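## Task

Find each drive blank carrying a blue sticker and push it fully into the rack until it bottoms out and locks; do not disturb blanks of other colors. The rack is loose on the table: it may lean only a little at most (more is a failure) and must be back in its original spot at the end. A blank counts only if it stays latched on its own, without the robot holding it.

## Robot and tools

Robot: two YAM-style arms, left_arm and right_arm, each with six revolute joints and a parallel two-finger gripper. The arms are named, not placed by image side: left_arm sits on the +y side of the table.

Frames: one shared scene frame. Origin is on the tabletop midway between the arms, +x points out across the table, +z up. Arm roots: left_arm at (+0.033, +0.283, 0) m, quat_wxyz (+1.000, 0, 0, +0.006); right_arm at (+0.047, -0.296, 0) m, quat_wxyz (+0.997, 0, 0, +0.079). Gripper fingers extend along the gripper's +z axis and close along its y axis. The reported end_effector_position is the pinch point between the pads, roughly 1 cm short of the fingertips; it can be somewhat wrong, especially when the arm is stretched far.

Tool execute_actions, argument actions: a list holding zero or one item. An empty list just reports the state. An item with rows (1 to 15 rows) and optional steps (1 to 15, default 15) is a motion; each control step is 1/30 s, one row per step, the final row reused if steps outnumber rows. An item with only steps (up to 300) is a wait that issues no command. Optional pictures: true/false controls whether camera images come back (default is on).

Each row is a single flat list of 14 numbers covering both arms, always all 14: left_arm waist, shoulder, elbow, wrist pitch, wrist yaw, wrist roll, gripper opening, then right_arm in that same order. The six joint values are absolute target angles in radians (same form as Joint positions prints), not offsets. Stated ranges per arm: waist -2.618 to 3.054, shoulder 0.000 to 3.142, elbow 0.000 to 3.142, wrist pitch -1.571 to 1.571, wrist yaw -1.571 to 1.571, wrist roll -2.094 to 2.094. A target more than 0.036 rad beyond a range end, and farther out than the joint currently is, gets the whole call refused (nothing is sent). True ends may sit up to 0.036 rad either way of the stated ones; commands past a real end are clipped to it and reported as "joint sent to its limit" (possibly referring to an earlier, still-running move). The opening is an absolute value from -1 (closed) to +1 (fully open, pad gap 0.094 m).

Motion behaviour: each joint's target is kept within a lead of its measured angle per step (waist 0.202, shoulder 0.258, elbow 0.238, wrist pitch 0.573, wrist yaw and roll 0.522 rad), and targets that would move the gripper more than 70 mm from its current spot in one step are scaled back, so far moves take several actions. Friction can leave a joint up to about 0.031 rad off its target, and tiny changes below that may not move it. Between calls the arms keep heading to the last row sent, until everything has nearly stopped or a step is HELD; after that only a new action pushes further.

Result lines: a state line per arm with end_effector_position (m) and end_effector_quat_wxyz; Joint positions and Joint velocities per arm (six joints in rad and rad/s, then pad gap in m and m/s); grip_measured, the finger opening on the command scale (each gripper may read off by up to about 1 mm). "joint command not followed" means a clearance check altered or blocked joint targets on some steps; HELD marks steps where all or part of your row was not delivered. MOTOR HOT appears from 75 °C; OVER-TEMPERATURE FAULT marks a stop (90 °C pauses the arm for 10 s; 100 °C makes the arm go limp and fall). Avoid long sustained holding or pressing to keep motors cool.

Gripping: command an opening below grip_measured to squeeze; about 0.03 lower gives a firm hold. Pads push roughly 50 to 62 N at most, less on very thin parts, with a brief spike at first contact. For this job a closed gripper or fingertips can serve as the pusher.

zoom_image: camera (cam_head_left, cam_head_right, cam_high, cam_low, cam_left_wrist, cam_right_wrist) and region [x0, y0, x1, y1] in that camera's pixels, origin top-left, at most 504 by 504; gives a sharper crop of the latest image. All cameras are 504x504; the wrist cameras are fisheye. Use it to read sticker colors.

read_manual: optional section "licences"; returns licence text only, no motion.

Do not end a turn without a tool call, as that ends everything.

Suggested order: look, zoom to identify the target-colored blanks, approach each blank face along +x with the gripper closed, push straight in with moderate steps until it stops, then back off and confirm it stays in. Cautions: push gently and steadily, because the rack is free-standing and can slide or tip; keep it upright and in place; never knock objects off the table; keep the two arms clear of each other; avoid slamming, dropping things, or shoving very hard.

Each tool is called after "Request:" as name([rows], argument=value, ...), one row to a line, values as JSON.

## Session

Request:
execute_actions(actions=[])

Scene clock: 0.00 s of 4500.00 s.
left_arm: end_effector_position=(+0.1170, +0.0300, +0.1028) grip_measured=+1.000 end_effector_quat_wxyz=(+0.089, +0.897, +0.060, +0.429) | right_arm: end_effector_position=(+0.2543, -0.5457, +0.3244) grip_measured=+1.000 end_effector_quat_wxyz=(+0.226, +0.874, +0.229, +0.364)
Joint positions: left_arm=[-1.796  1.545  0.918 -1.038 -0.904  1.179  0.094] | right_arm=[-1.362  1.338  1.602 -1.186 -0.654  1.652  0.094]
Joint velocities: left_arm=[-0.012  0.007  0.017 -0.051  0.037  0.037  0.   ] | right_arm=[ 0.002 -0.022 -0.002  0.037 -0.022  0.066  0.   ]

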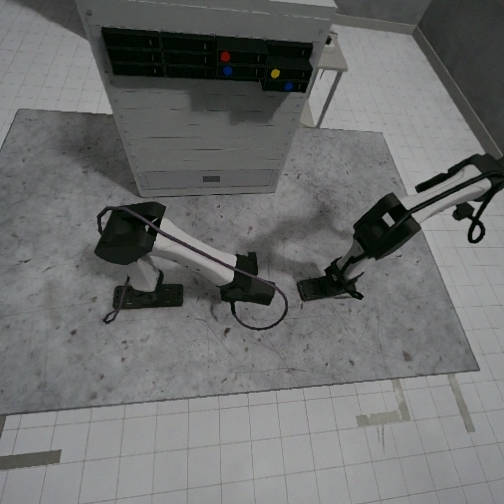

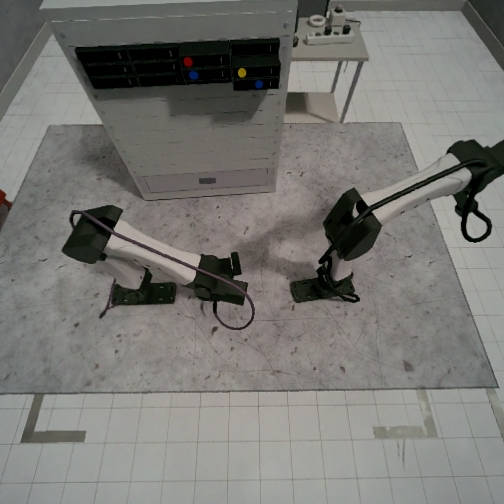

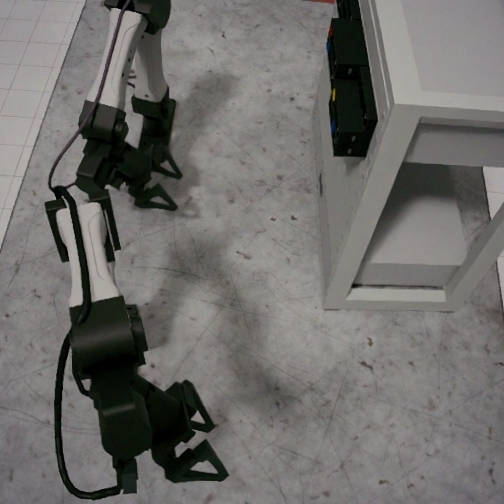

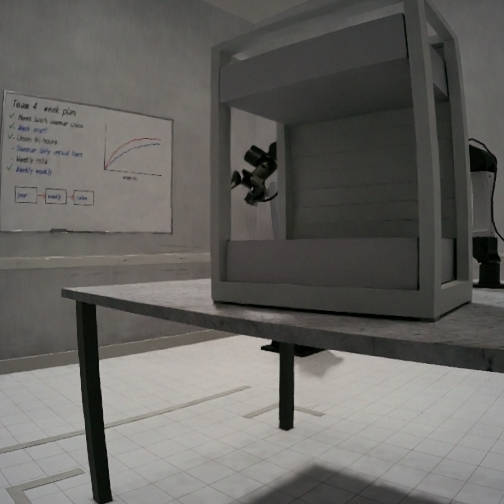

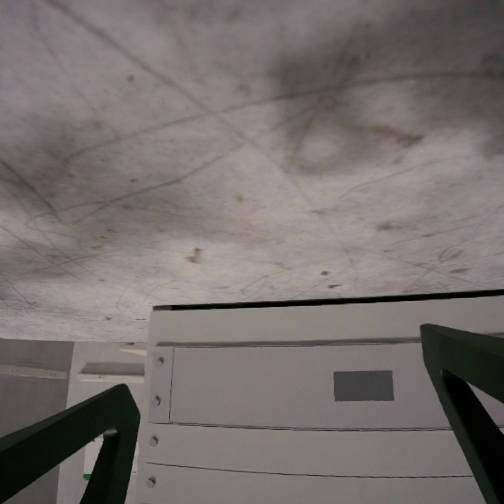

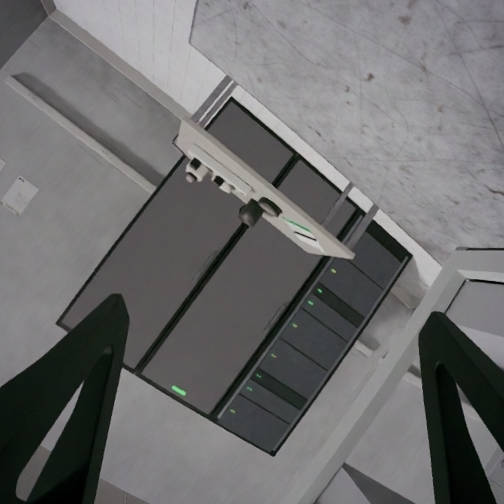

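Request:
zoom_image(camera="cam_head_left", region=[80, 0, 340, 120])

Request:
zoom_image(camera="cam_head_right", region=[60, 10, 320, 130])

Request:
zoom_image(camera="cam_high", region=[280, 0, 480, 200])

Region (80, 0, 340, 120) of cam_head_left's 504x504 image, scaled by 1.938, with more detail than that image has; it fills the top 233 rows of this view, and the rest is white.

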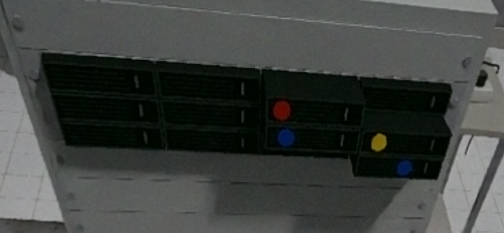

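Region (60, 10, 320, 130) of cam_head_right's 504x504 image, scaled by 1.938, with more detail than that image has; it fills the top 233 rows of this view, and the rest is white.

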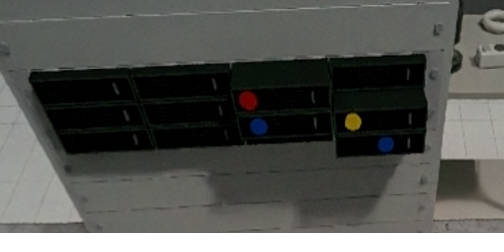

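Region (280, 0, 480, 200) of cam_high's 504x504 image, scaled by 2.520, with more detail than that image has.

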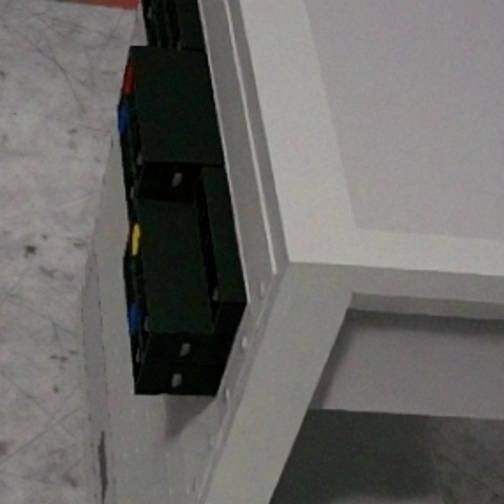

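Request:
execute_actions([
  {"rows":[[-1.5,1.4,0.918,-1.038,-0.9,1.18,1,-0.9,1.2,1.45,-0.8,-0.4,1.1,0],[-1.1,1.3,0.918,-1.0,-0.7,1.0,1,-0.4,1.05,1.25,-0.4,-0.1,0.5,-1],[-0.6,1.2,0.918,-1.0,-0.4,0.6,1,0.21,0.888,1.065,-0.177,0,0,-1]],"steps":15},
], pictures=false)

Request:
execute_actions([
  {"rows":[[0.5,1.0,0.918,-1.0,0,0,1,0.21,0.888,1.065,-0.177,0,0,-1]],"steps":15},
], pictures=false)

Request:
execute_actions([
  {"steps":20},
])

Scene clock: 51.23 s of 4500.00 s.
left_arm: end_effector_position=(+0.2646, +0.1717, +0.1358) grip_measured=+1.000 end_effector_quat_wxyz=(+0.168, +0.584, +0.768, +0.204) | right_arm: end_effector_position=(+0.3707, -0.3364, +0.4220) grip_measured=-0.988 end_effector_quat_wxyz=(+0.696, +0.128, +0.704, +0.051)
Joint positions: left_arm=[-0.747  1.186  0.928 -0.988 -0.434  0.638  0.094] | right_arm=[-0.299  0.889  1.098 -0.234 -0.036  0.252  0.001]
Joint velocities: left_arm=[ 2.083 -0.002  0.002 -0.022  0.081 -0.242  0.   ] | right_arm=[ 2.122 -0.007  0.042  0.271  0.125 -1.766 -0.001]
Steps of this call (steps 1 to 90: nothing new was sent; then 47.73 s passed at rest; steps 91 to 105: all 15 steps of this action). Readings (joint positions):
91: left_arm=[-1.771 1.532 0.918 -1.033 -0.896 1.179] | right_arm=[-1.334 1.320 1.573 -1.133 -0.610 1.578]
92: left_arm=[-1.710 1.494 0.917 -1.025 -0.862 1.155] | right_arm=[-1.270 1.272 1.500 -1.016 -0.519 1.478]
94: left_arm=[-1.557 1.351 0.917 -1.008 -0.709 0.979] | right_arm=[-1.119 1.133 1.322 -0.793 -0.334 1.279]
98: left_arm=[-1.259 1.184 0.928 -0.993 -0.536 0.757] | right_arm=[-0.817 0.903 1.105 -0.460 -0.142 0.882]
105: the state above

Scene clock: 51.73 s of 4500.00 s.
left_arm: end_effector_position=(+0.2611, +0.3755, +0.1616) grip_measured=+1.000 end_effector_quat_wxyz=(+0.245, -0.166, +0.953, +0.060) | right_arm: end_effector_position=(+0.3512, -0.1788, +0.4333) grip_measured=-0.988 end_effector_quat_wxyz=(+0.701, -0.126, +0.688, +0.138)
Joint positions: left_arm=[ 0.357  0.998  0.921 -0.984 -0.021  0.032  0.094] | right_arm=[ 0.204  0.889  1.098 -0.188 -0.013  0.014  0.001]
Joint velocities: left_arm=[ 2.103  0.017 -0.007  0.022  0.095 -0.212  0.   ] | right_arm=[ 0.002  0.012 -0.007 -0.051 -0.007 -0.066 -0.   ]
Steps of this call (steps 1 to 15: all 15 steps of this action). Readings (joint positions):
1: left_arm=[-0.671 1.169 0.926 -0.984 -0.373 0.561] | right_arm=[-0.225 0.889 1.098 -0.224 -0.030 0.202]
2: left_arm=[-0.597 1.132 0.921 -0.985 -0.297 0.461] | right_arm=[-0.151 0.889 1.098 -0.216 -0.026 0.162]
4: left_arm=[-0.449 1.046 0.921 -0.984 -0.192 0.298] | right_arm=[-0.003 0.889 1.098 -0.206 -0.018 0.106]
8: left_arm=[-0.155 0.998 0.921 -0.984 -0.082 0.126] | right_arm=[0.197 0.889 1.098 -0.195 -0.019 0.044]
15: the state above

Scene clock: 52.40 s of 4500.00 s.
left_arm: end_effector_position=(+0.2480, +0.4028, +0.1616) grip_measured=+1.000 end_effector_quat_wxyz=(+0.243, -0.238, +0.938, +0.067) | right_arm: end_effector_position=(+0.3514, -0.1792, +0.4335) grip_measured=-0.988 end_effector_quat_wxyz=(+0.702, -0.127, +0.687, +0.134)
Joint positions: left_arm=[ 0.49   0.998  0.921 -0.984 -0.007  0.008  0.094] | right_arm=[ 0.204  0.889  1.098 -0.187 -0.01   0.006  0.001]
Joint velocities: left_arm=[ 0.002 -0.037 -0.002  0.037 -0.022  0.037  0.   ] | right_arm=[ 0.002 -0.027 -0.017 -0.022  0.066 -0.051  0.   ]
Steps of this call (steps 1 to 20: the robot went on to your last target). Readings (joint positions):
1: left_arm=[0.421 0.998 0.921 -0.984 -0.021 0.026] | right_arm=[0.204 0.889 1.098 -0.188 -0.012 0.012]
2: left_arm=[0.462 0.998 0.921 -0.984 -0.021 0.022] | right_arm=[0.204 0.889 1.098 -0.188 -0.011 0.011]
4: left_arm=[0.489 0.998 0.921 -0.984 -0.020 0.016] | right_arm=[0.204 0.889 1.098 -0.188 -0.011 0.009]
8: left_arm=[0.490 0.998 0.921 -0.984 -0.013 0.011] | right_arm=[0.204 0.889 1.098 -0.187 -0.010 0.007]
20: the state above

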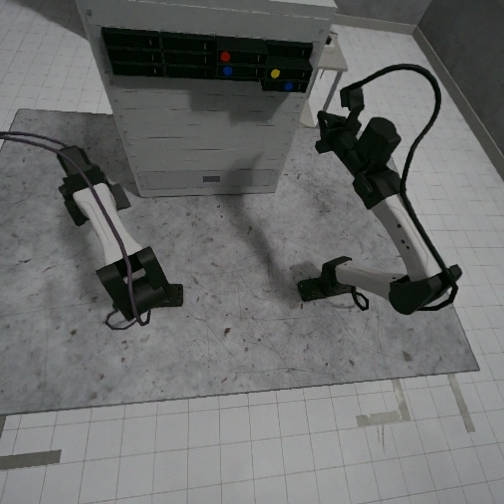

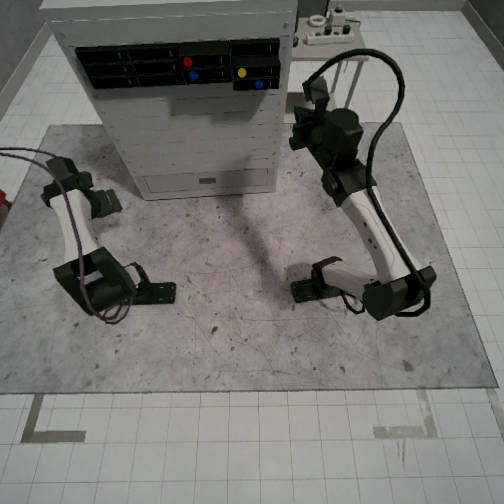

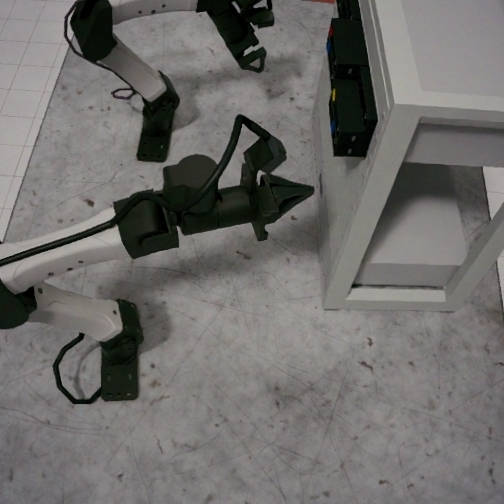

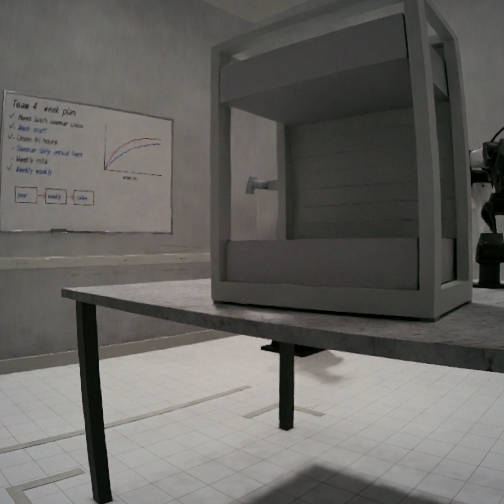

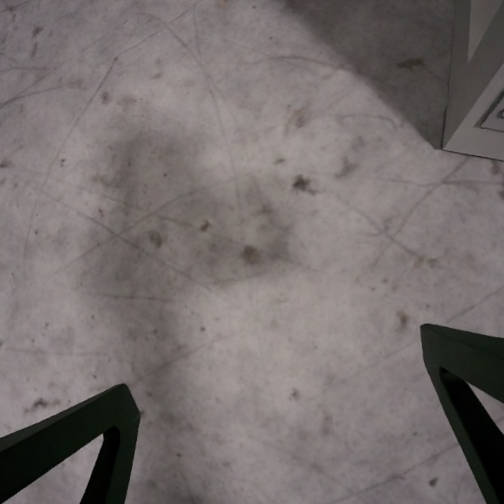

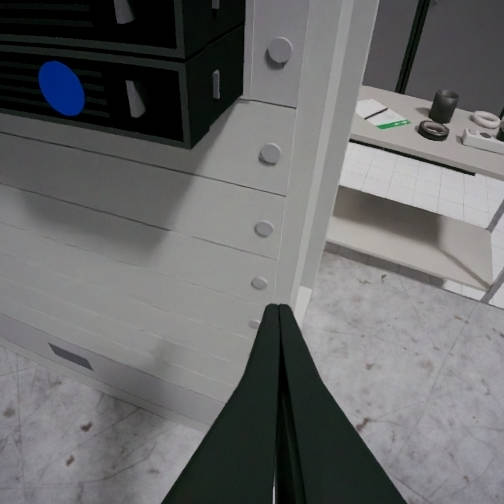

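Request:
execute_actions([
  {"rows":[[0.5,1.0,0.918,-1.0,0,0,1,0.5,0.965,1.27,-0.315,0.65,0,-1]],"steps":15},
], pictures=false)

Request:
execute_actions([
  {"steps":10},
])

Scene clock: 70.90 s of 4500.00 s.
left_arm: end_effector_position=(+0.2479, +0.4027, +0.1615) grip_measured=+1.000 end_effector_quat_wxyz=(+0.243, -0.238, +0.938, +0.067) | right_arm: end_effector_position=(+0.3428, -0.1958, +0.4585) grip_measured=-0.988 end_effector_quat_wxyz=(+0.707, -0.011, +0.707, +0.014)
Joint positions: left_arm=[ 0.49   0.998  0.921 -0.984 -0.007  0.008  0.094] | right_arm=[ 0.492  0.949  1.251 -0.301  0.615  0.004  0.001]
Joint velocities: left_arm=[-0.002 -0.002  0.012  0.066 -0.037 -0.022  0.   ] | right_arm=[ 0.007 -0.007 -0.002 -0.066  0.183  0.066 -0.002]
Steps of this call (steps 1 to 15: the robot went on to your last target; steps 16 to 90: nothing new was sent; then 15.00 s passed at rest; steps 91 to 105: all 15 steps of this action). Readings (joint positions):
91: left_arm=[0.490 0.998 0.921 -0.984 -0.007 0.008] | right_arm=[0.240 0.897 1.122 -0.219 0.075 0.006]
92: left_arm=[0.490 0.998 0.921 -0.984 -0.007 0.008] | right_arm=[0.310 0.918 1.164 -0.250 0.179 0.006]
94: left_arm=[0.490 0.998 0.921 -0.984 -0.007 0.008] | right_arm=[0.440 0.947 1.226 -0.262 0.338 0.005]
98: left_arm=[0.490 0.998 0.921 -0.984 -0.007 0.008] | right_arm=[0.492 0.949 1.251 -0.276 0.512 0.004]
105: the state above

Scene clock: 71.23 s of 4500.00 s.
left_arm: end_effector_position=(+0.2479, +0.4027, +0.1615) grip_measured=+1.000 end_effector_quat_wxyz=(+0.243, -0.238, +0.938, +0.067) | right_arm: end_effector_position=(+0.3429, -0.1997, +0.4575) grip_measured=-0.988 end_effector_quat_wxyz=(+0.706, -0.004, +0.708, +0.005)
Joint positions: left_arm=[ 0.49   0.998  0.921 -0.984 -0.007  0.008  0.094] | right_arm=[ 0.492  0.949  1.251 -0.306  0.638  0.004  0.001]
Joint velocities: left_arm=[-0.002 -0.027  0.007 -0.007 -0.081  0.051  0.   ] | right_arm=[ 0.027  0.002  0.007  0.007 -0.007 -0.066 -0.001]
Steps of this call (steps 1 to 10: the robot went on to your last target). Readings (joint positions):
1: left_arm=[0.490 0.998 0.921 -0.984 -0.007 0.008] | right_arm=[0.492 0.949 1.251 -0.302 0.620 0.004]
2: left_arm=[0.490 0.998 0.921 -0.984 -0.007 0.008] | right_arm=[0.492 0.949 1.251 -0.304 0.624 0.004]
4: left_arm=[0.490 0.998 0.921 -0.984 -0.007 0.008] | right_arm=[0.492 0.949 1.251 -0.305 0.630 0.004]
8: left_arm=[0.490 0.998 0.921 -0.984 -0.007 0.008] | right_arm=[0.492 0.949 1.251 -0.306 0.636 0.004]
10: the state above

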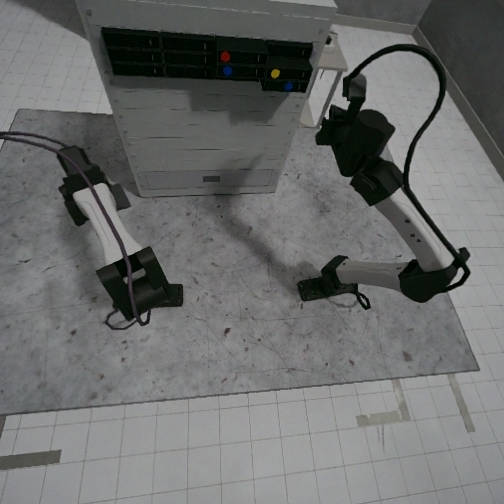

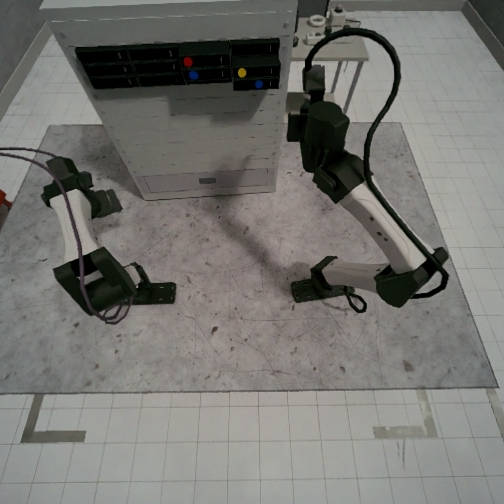

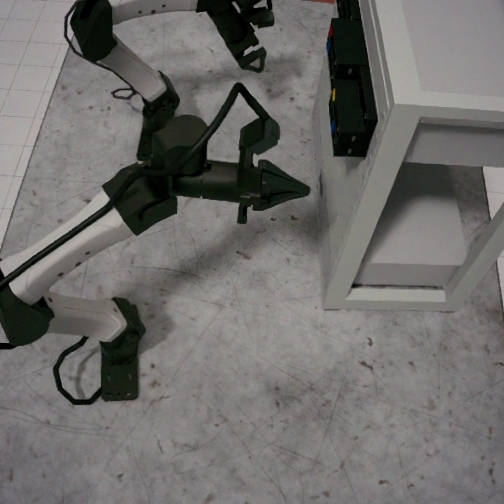

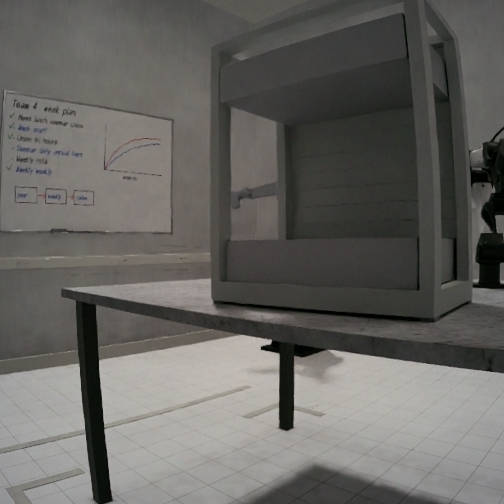

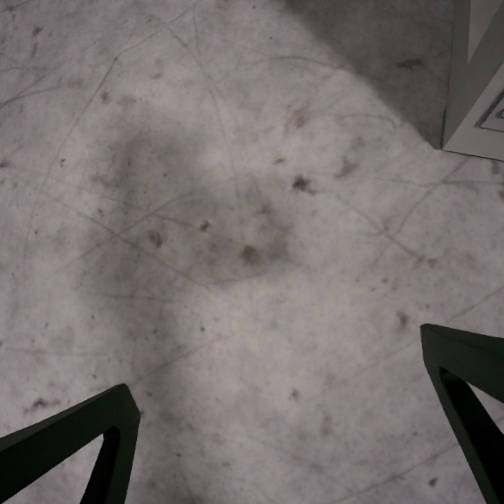

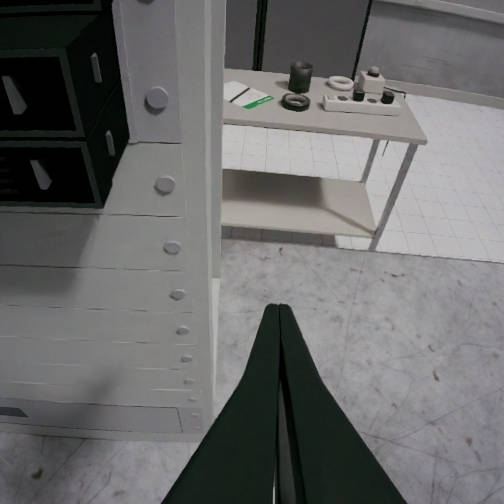

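Request:
execute_actions([
  {"rows":[[0.5,1.0,0.918,-1.0,0,0,1,0.7,1.05,1.35,-0.28,0.95,0.7,-1],[0.5,1.0,0.918,-1.0,0,0,1,0.7,1.05,1.35,-0.28,0.95,0.7,-1],[0.5,1.0,0.918,-1.0,0,0,1,0.938,1.27,1.495,-0.215,1.096,1.57,-1]],"steps":15},
], pictures=false)

Request:
execute_actions([
  {"steps":12},
])

Scene clock: 101.03 s of 4500.00 s.
left_arm: end_effector_position=(+0.2480, +0.4026, +0.1615) grip_measured=+1.000 end_effector_quat_wxyz=(+0.243, -0.238, +0.938, +0.067) | right_arm: end_effector_position=(+0.3325, -0.0697, +0.4679) grip_measured=-0.988 end_effector_quat_wxyz=(+0.545, +0.430, +0.568, +0.441)
Joint positions: left_arm=[ 0.49   0.998  0.921 -0.984 -0.007  0.008  0.094] | right_arm=[ 0.937  1.287  1.481 -0.227  1.062  1.357  0.001]
Joint velocities: left_arm=[ 0.002 -0.007 -0.002 -0.007 -0.022  0.022  0.   ] | right_arm=[-0.002  0.012  0.002  0.022  0.227  1.429 -0.   ]
Steps of this call (steps 1 to 30: the robot went on to your last target; steps 31 to 90: nothing new was sent; then 26.30 s passed at rest; steps 91 to 105: all 15 steps of this action). Readings (joint positions):
91: left_arm=[0.490 0.998 0.921 -0.984 -0.007 0.008] | right_arm=[0.526 0.959 1.263 -0.313 0.695 0.081]
92: left_arm=[0.490 0.998 0.921 -0.984 -0.007 0.008] | right_arm=[0.591 0.979 1.287 -0.311 0.750 0.182]
94: left_arm=[0.490 0.998 0.921 -0.984 -0.007 0.008] | right_arm=[0.728 1.086 1.400 -0.288 0.872 0.375]
98: left_arm=[0.490 0.998 0.921 -0.984 -0.007 0.008] | right_arm=[0.925 1.254 1.481 -0.226 0.985 0.767]
105: the state above

Scene clock: 101.43 s of 4500.00 s.
left_arm: end_effector_position=(+0.2480, +0.4026, +0.1615) grip_measured=+1.000 end_effector_quat_wxyz=(+0.243, -0.238, +0.938, +0.067) | right_arm: end_effector_position=(+0.3325, -0.0735, +0.4681) grip_measured=-0.988 end_effector_quat_wxyz=(+0.506, +0.488, +0.519, +0.486)
Joint positions: left_arm=[ 0.49   0.998  0.921 -0.984 -0.007  0.008  0.094] | right_arm=[ 0.937  1.287  1.481 -0.226  1.085  1.549  0.001]
Joint velocities: left_arm=[ 0.007  0.022 -0.002  0.022  0.007  0.051  0.   ] | right_arm=[-0.012  0.007  0.002  0.022  0.022 -0.007 -0.   ]
Steps of this call (steps 1 to 12: the robot went on to your last target). Readings (joint positions):
1: left_arm=[0.490 0.998 0.921 -0.984 -0.007 0.008] | right_arm=[0.937 1.287 1.481 -0.227 1.067 1.399]
2: left_arm=[0.490 0.998 0.921 -0.984 -0.007 0.008] | right_arm=[0.937 1.287 1.481 -0.227 1.071 1.432]
4: left_arm=[0.490 0.998 0.921 -0.984 -0.007 0.008] | right_arm=[0.937 1.287 1.481 -0.226 1.077 1.479]
8: left_arm=[0.490 0.998 0.921 -0.984 -0.007 0.008] | right_arm=[0.937 1.287 1.481 -0.226 1.082 1.529]
12: the state above

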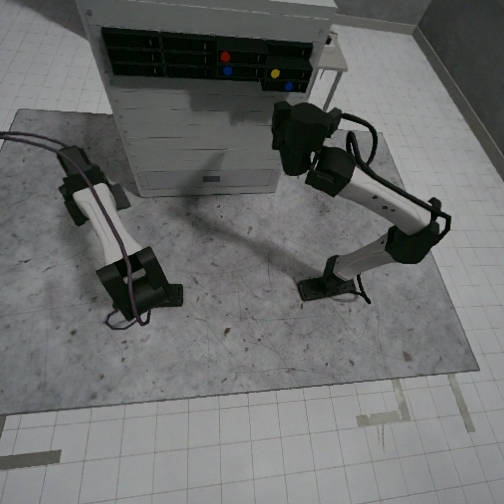

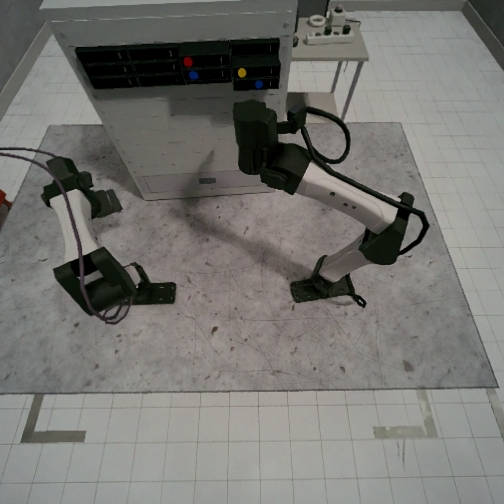

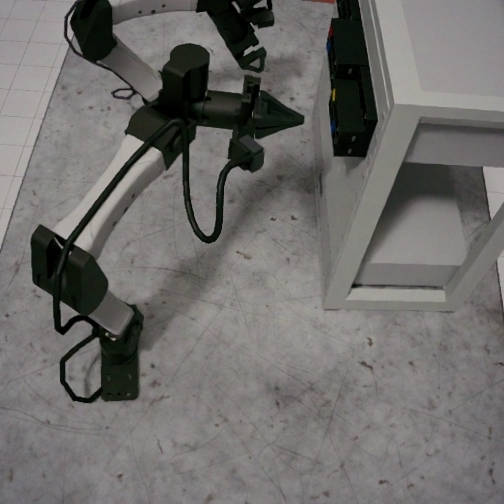

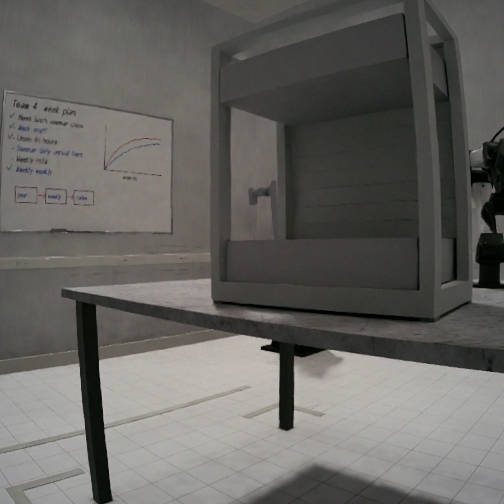

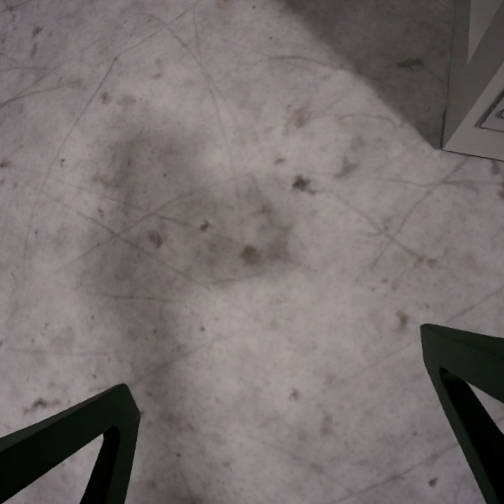

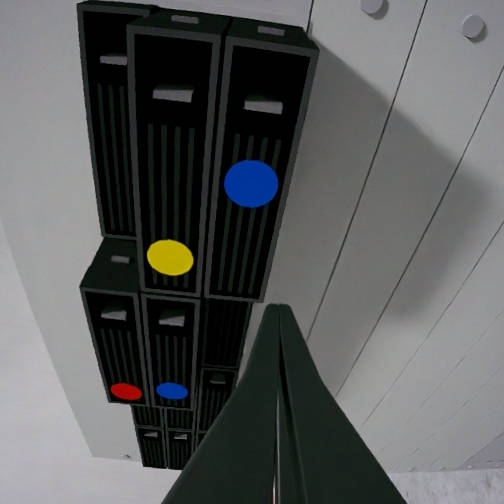

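Request:
execute_actions([
  {"rows":[[0.5,1.0,0.918,-1.0,0,0,1,0.807,1.335,1.555,-0.175,0.96,1.57,-1]],"steps":15},
])

Scene clock: 133.37 s of 4500.00 s.
left_arm: end_effector_position=(+0.2480, +0.4026, +0.1615) grip_measured=+1.000 end_effector_quat_wxyz=(+0.243, -0.238, +0.938, +0.067) | right_arm: end_effector_position=(+0.3626, -0.0892, +0.4846) grip_measured=-0.988 end_effector_quat_wxyz=(+0.502, +0.502, +0.490, +0.506)
Joint positions: left_arm=[ 0.49   0.998  0.921 -0.984 -0.007  0.008  0.094] | right_arm=[ 0.809  1.315  1.53  -0.187  0.974  1.563  0.001]
Joint velocities: left_arm=[ 0.002 -0.017 -0.012  0.037 -0.007  0.037  0.   ] | right_arm=[-0.002 -0.007  0.002 -0.051 -0.066  0.066  0.001]
Steps of this call (steps 1 to 30: the robot went on to your last target; steps 31 to 90: nothing new was sent; then 28.43 s passed at rest; steps 91 to 105: all 15 steps of this action). Readings (joint positions):
91: left_arm=[0.490 0.998 0.921 -0.984 -0.007 0.008] | right_arm=[0.921 1.290 1.488 -0.225 1.067 1.563]
92: left_arm=[0.490 0.998 0.921 -0.984 -0.007 0.008] | right_arm=[0.886 1.301 1.503 -0.219 1.044 1.563]
94: left_arm=[0.490 0.998 0.921 -0.984 -0.007 0.008] | right_arm=[0.825 1.314 1.523 -0.204 1.019 1.563]
98: left_arm=[0.490 0.998 0.921 -0.984 -0.007 0.008] | right_arm=[0.809 1.315 1.530 -0.191 0.992 1.563]
105: the state above

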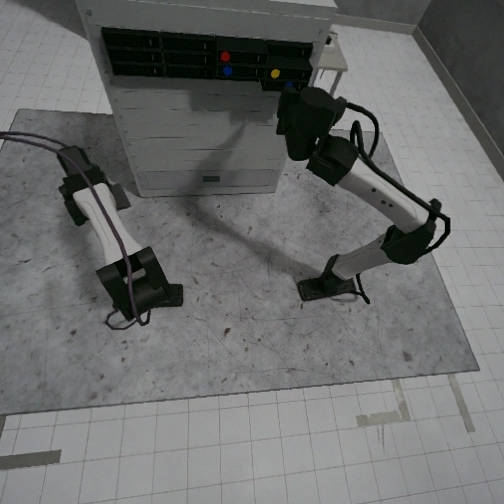

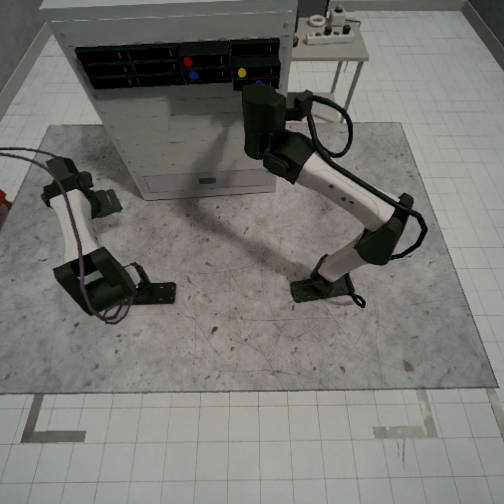

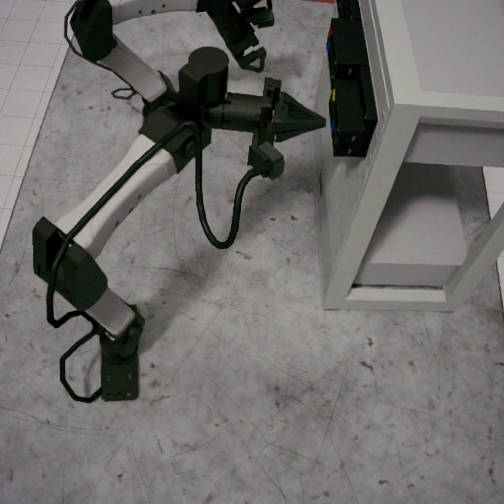

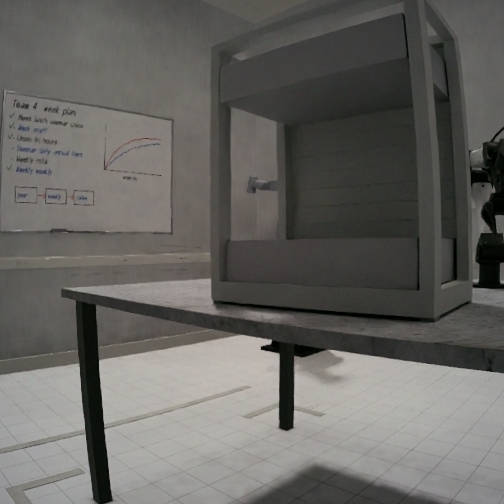

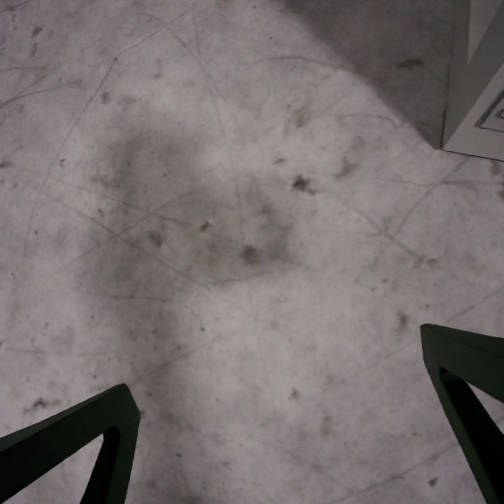

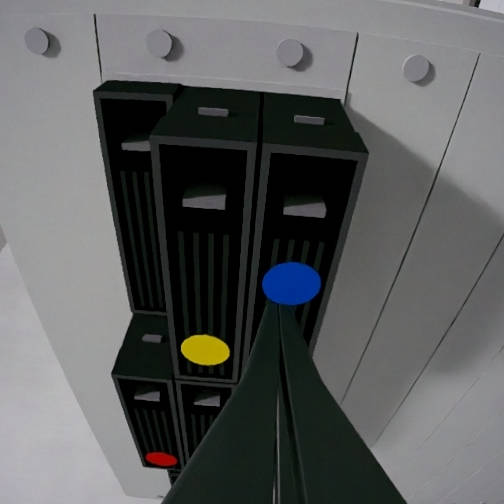

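Request:
execute_actions([
  {"rows":[[0.5,1.0,0.918,-1.0,0,0,1,0.76,1.375,1.555,-0.17,0.91,1.57,-1],[0.5,1.0,0.918,-1.0,0,0,1,0.76,1.375,1.555,-0.17,0.91,1.57,-1],[0.5,1.0,0.918,-1.0,0,0,1,0.722,1.378,1.558,-0.168,0.87,1.57,-1]],"steps":15},
])

Scene clock: 143.87 s of 4500.00 s.
left_arm: end_effector_position=(+0.2480, +0.4026, +0.1615) grip_measured=+1.000 end_effector_quat_wxyz=(+0.243, -0.238, +0.938, +0.067) | right_arm: end_effector_position=(+0.3849, -0.0907, +0.4776) grip_measured=-0.988 end_effector_quat_wxyz=(+0.503, +0.501, +0.496, +0.500)
Joint positions: left_arm=[ 0.49   0.998  0.921 -0.984 -0.007  0.008  0.094] | right_arm=[ 0.737  1.349  1.536 -0.174  0.902  1.563  0.001]
Joint velocities: left_arm=[-0.002  0.012  0.017  0.037 -0.051  0.007  0.   ] | right_arm=[ 0.007 -0.032  0.012  0.051  0.007  0.037 -0.   ]
Steps of this call (steps 1 to 15: the robot went on to your last target; steps 16 to 90: nothing new was sent; then 7.00 s passed at rest; steps 91 to 105: all 15 steps of this action). Readings (joint positions):
91: left_arm=[0.490 0.998 0.921 -0.984 -0.007 0.008] | right_arm=[0.804 1.318 1.530 -0.185 0.963 1.563]
92: left_arm=[0.490 0.998 0.921 -0.984 -0.007 0.008] | right_arm=[0.792 1.324 1.533 -0.182 0.954 1.563]
94: left_arm=[0.490 0.998 0.921 -0.984 -0.007 0.008] | right_arm=[0.758 1.339 1.536 -0.177 0.927 1.563]
98: left_arm=[0.490 0.998 0.921 -0.984 -0.007 0.008] | right_arm=[0.737 1.349 1.536 -0.174 0.903 1.563]
105: the state above

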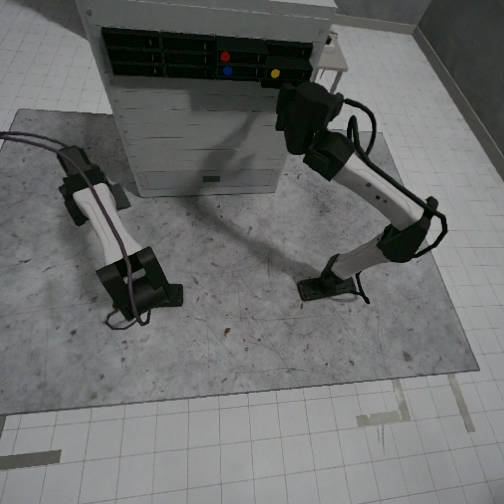

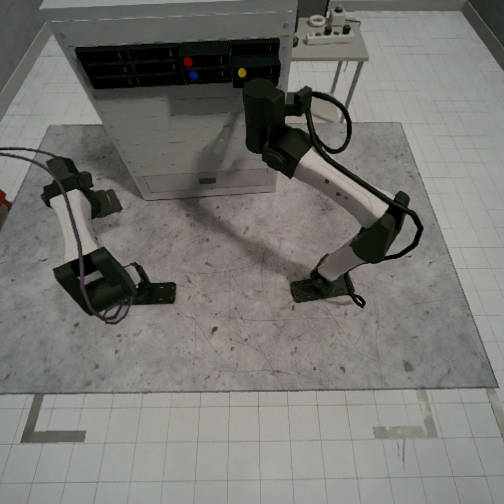

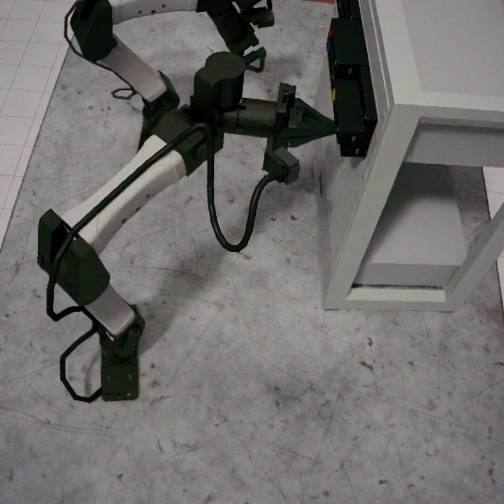

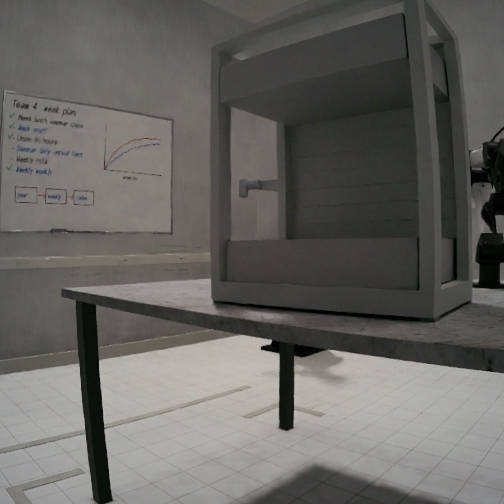

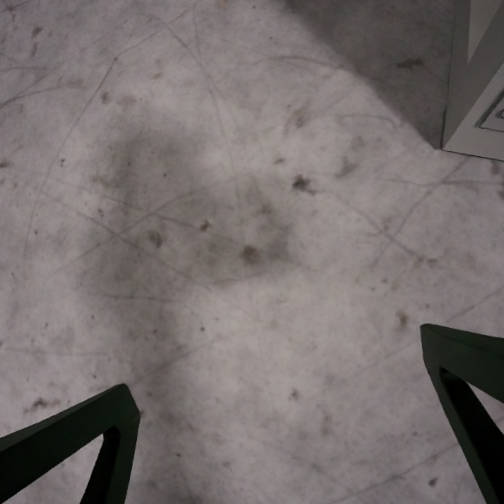

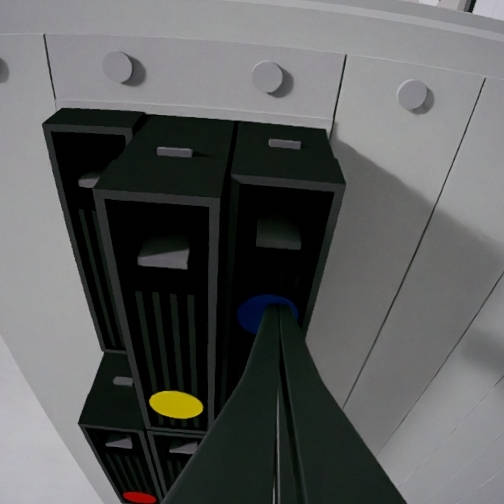

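Request:
execute_actions([
  {"rows":[[0.5,1.0,0.918,-1.0,0,0,1,0.70,1.385,1.57,-0.165,0.86,1.57,-1],[0.5,1.0,0.918,-1.0,0,0,1,0.70,1.385,1.57,-0.165,0.86,1.57,-1],[0.5,1.0,0.918,-1.0,0,0,1,0.68,1.405,1.585,-0.16,0.84,1.57,-1],[0.5,1.0,0.918,-1.0,0,0,1,0.68,1.405,1.585,-0.16,0.84,1.57,-1],[0.5,1.0,0.918,-1.0,0,0,1,0.655,1.42,1.6,-0.158,0.815,1.57,-1],[0.5,1.0,0.918,-1.0,0,0,1,0.655,1.42,1.6,-0.158,0.815,1.57,-1],[0.5,1.0,0.918,-1.0,0,0,1,0.63,1.44,1.615,-0.155,0.79,1.57,-1]],"steps":15},
])

Scene clock: 154.63 s of 4500.00 s.
left_arm: end_effector_position=(+0.2480, +0.4026, +0.1615) grip_measured=+1.000 end_effector_quat_wxyz=(+0.243, -0.238, +0.938, +0.067) | right_arm: end_effector_position=(+0.4088, -0.0920, +0.4820) grip_measured=-0.988 end_effector_quat_wxyz=(+0.500, +0.497, +0.498, +0.505)
Joint positions: left_arm=[ 0.49   0.998  0.921 -0.984 -0.007  0.008  0.094] | right_arm=[ 0.661  1.401  1.591 -0.174  0.813  1.564  0.001]
Joint velocities: left_arm=[ 0.017 -0.032 -0.007  0.037 -0.007 -0.007  0.   ] | right_arm=[-0.012 -0.027  0.007 -0.037 -0.007  0.051 -0.   ]
Steps of this call (steps 1 to 15: the robot went on to your last target; steps 16 to 90: nothing new was sent; then 7.27 s passed at rest; steps 91 to 105: all 15 steps of this action). Readings (joint positions):
91: left_arm=[0.490 0.998 0.921 -0.984 -0.007 0.008] | right_arm=[0.734 1.349 1.536 -0.174 0.899 1.563]
92: left_arm=[0.490 0.998 0.921 -0.984 -0.007 0.008] | right_arm=[0.729 1.349 1.536 -0.173 0.890 1.563]
94: left_arm=[0.490 0.998 0.921 -0.984 -0.007 0.008] | right_arm=[0.714 1.358 1.549 -0.175 0.873 1.564]
98: left_arm=[0.490 0.998 0.921 -0.984 -0.007 0.008] | right_arm=[0.669 1.393 1.582 -0.173 0.826 1.564]
105: the state above

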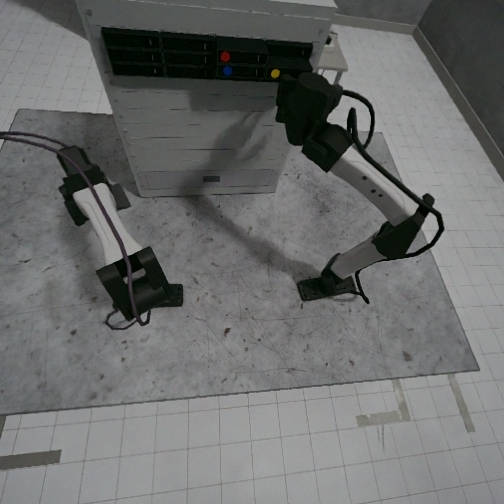

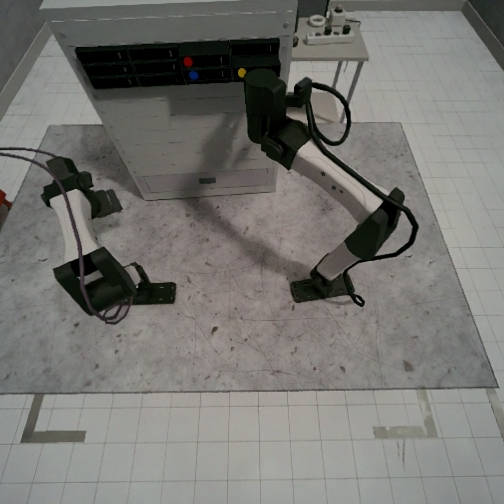

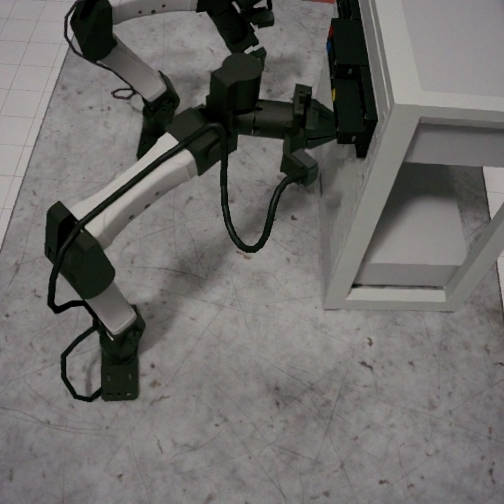

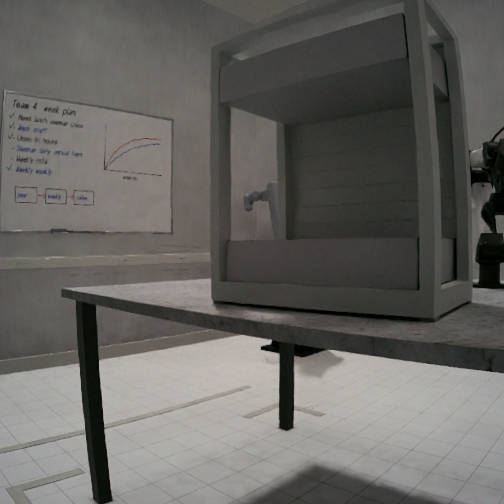

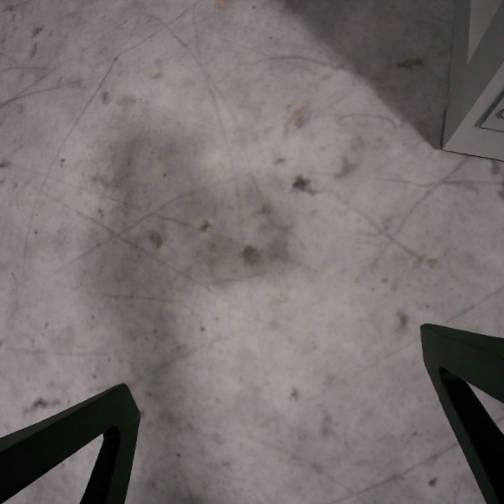

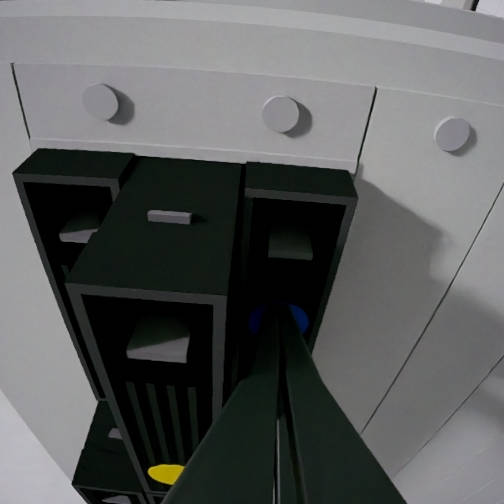

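Request:
execute_actions([
  {"rows":[[0.5,1.0,0.918,-1.0,0,0,1,0.62,1.45,1.60,-0.165,0.79,1.57,-1],[0.5,1.0,0.918,-1.0,0,0,1,0.62,1.45,1.60,-0.165,0.79,1.57,-1],[0.5,1.0,0.918,-1.0,0,0,1,0.60,1.47,1.61,-0.16,0.77,1.57,-1]],"steps":15},
])

Scene clock: 160.33 s of 4500.00 s.
left_arm: end_effector_position=(+0.2480, +0.4026, +0.1615) grip_measured=+1.000 end_effector_quat_wxyz=(+0.243, -0.238, +0.938, +0.067) | right_arm: end_effector_position=(+0.4099, -0.0920, +0.4810) grip_measured=-0.988 end_effector_quat_wxyz=(+0.499, +0.495, +0.501, +0.505)
Joint positions: left_arm=[ 0.49   0.998  0.921 -0.984 -0.007  0.008  0.094] | right_arm=[ 0.656  1.401  1.591 -0.179  0.802  1.564  0.001]
Joint velocities: left_arm=[-0.002  0.022 -0.012  0.007 -0.007 -0.051  0.   ] | right_arm=[-0.002 -0.007 -0.007 -0.081  0.051  0.007  0.   ]
Steps of this call (steps 1 to 15: the robot went on to your last target; steps 16 to 90: nothing new was sent; then 2.20 s passed at rest; steps 91 to 105: all 15 steps of this action). Readings (joint positions):
91: left_arm=[0.490 0.998 0.921 -0.984 -0.007 0.008] | right_arm=[0.660 1.401 1.591 -0.175 0.812 1.564]
92: left_arm=[0.490 0.998 0.921 -0.984 -0.007 0.008] | right_arm=[0.659 1.401 1.591 -0.176 0.810 1.564]
94: left_arm=[0.490 0.998 0.921 -0.984 -0.007 0.008] | right_arm=[0.656 1.401 1.591 -0.179 0.802 1.564]
98: left_arm=[0.490 0.998 0.921 -0.984 -0.007 0.008] | right_arm=[0.656 1.401 1.591 -0.179 0.802 1.564]
105: the state above

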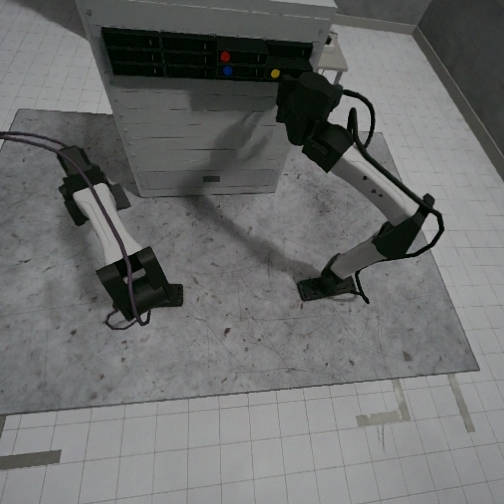

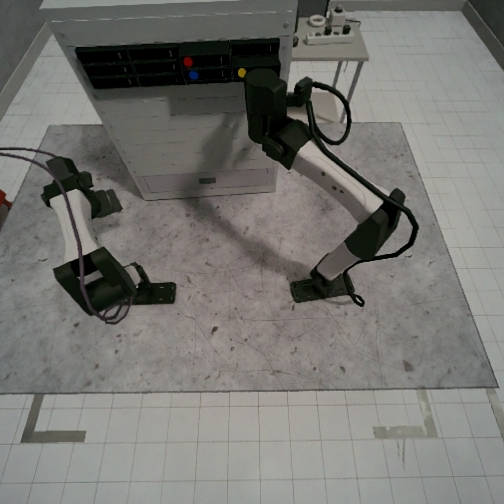

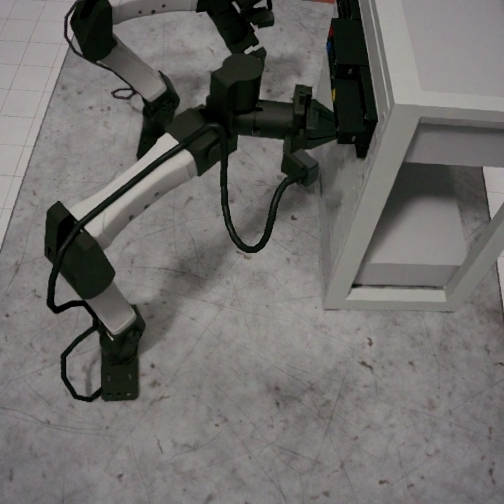

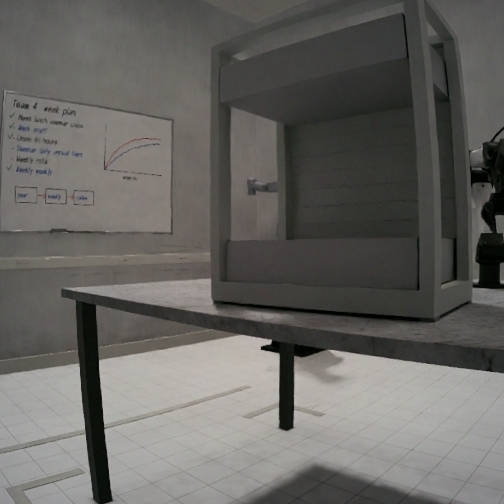

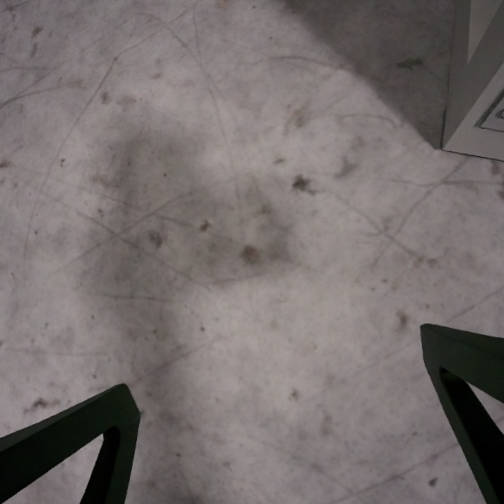

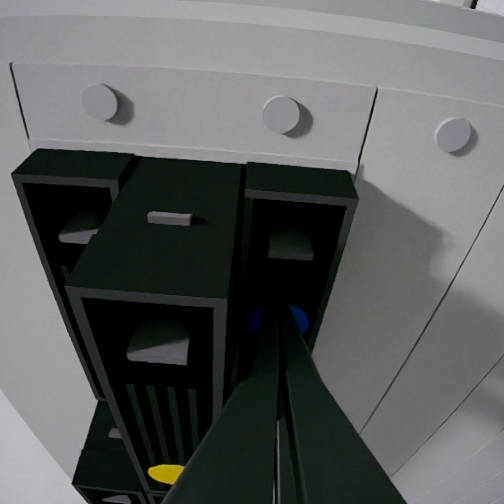

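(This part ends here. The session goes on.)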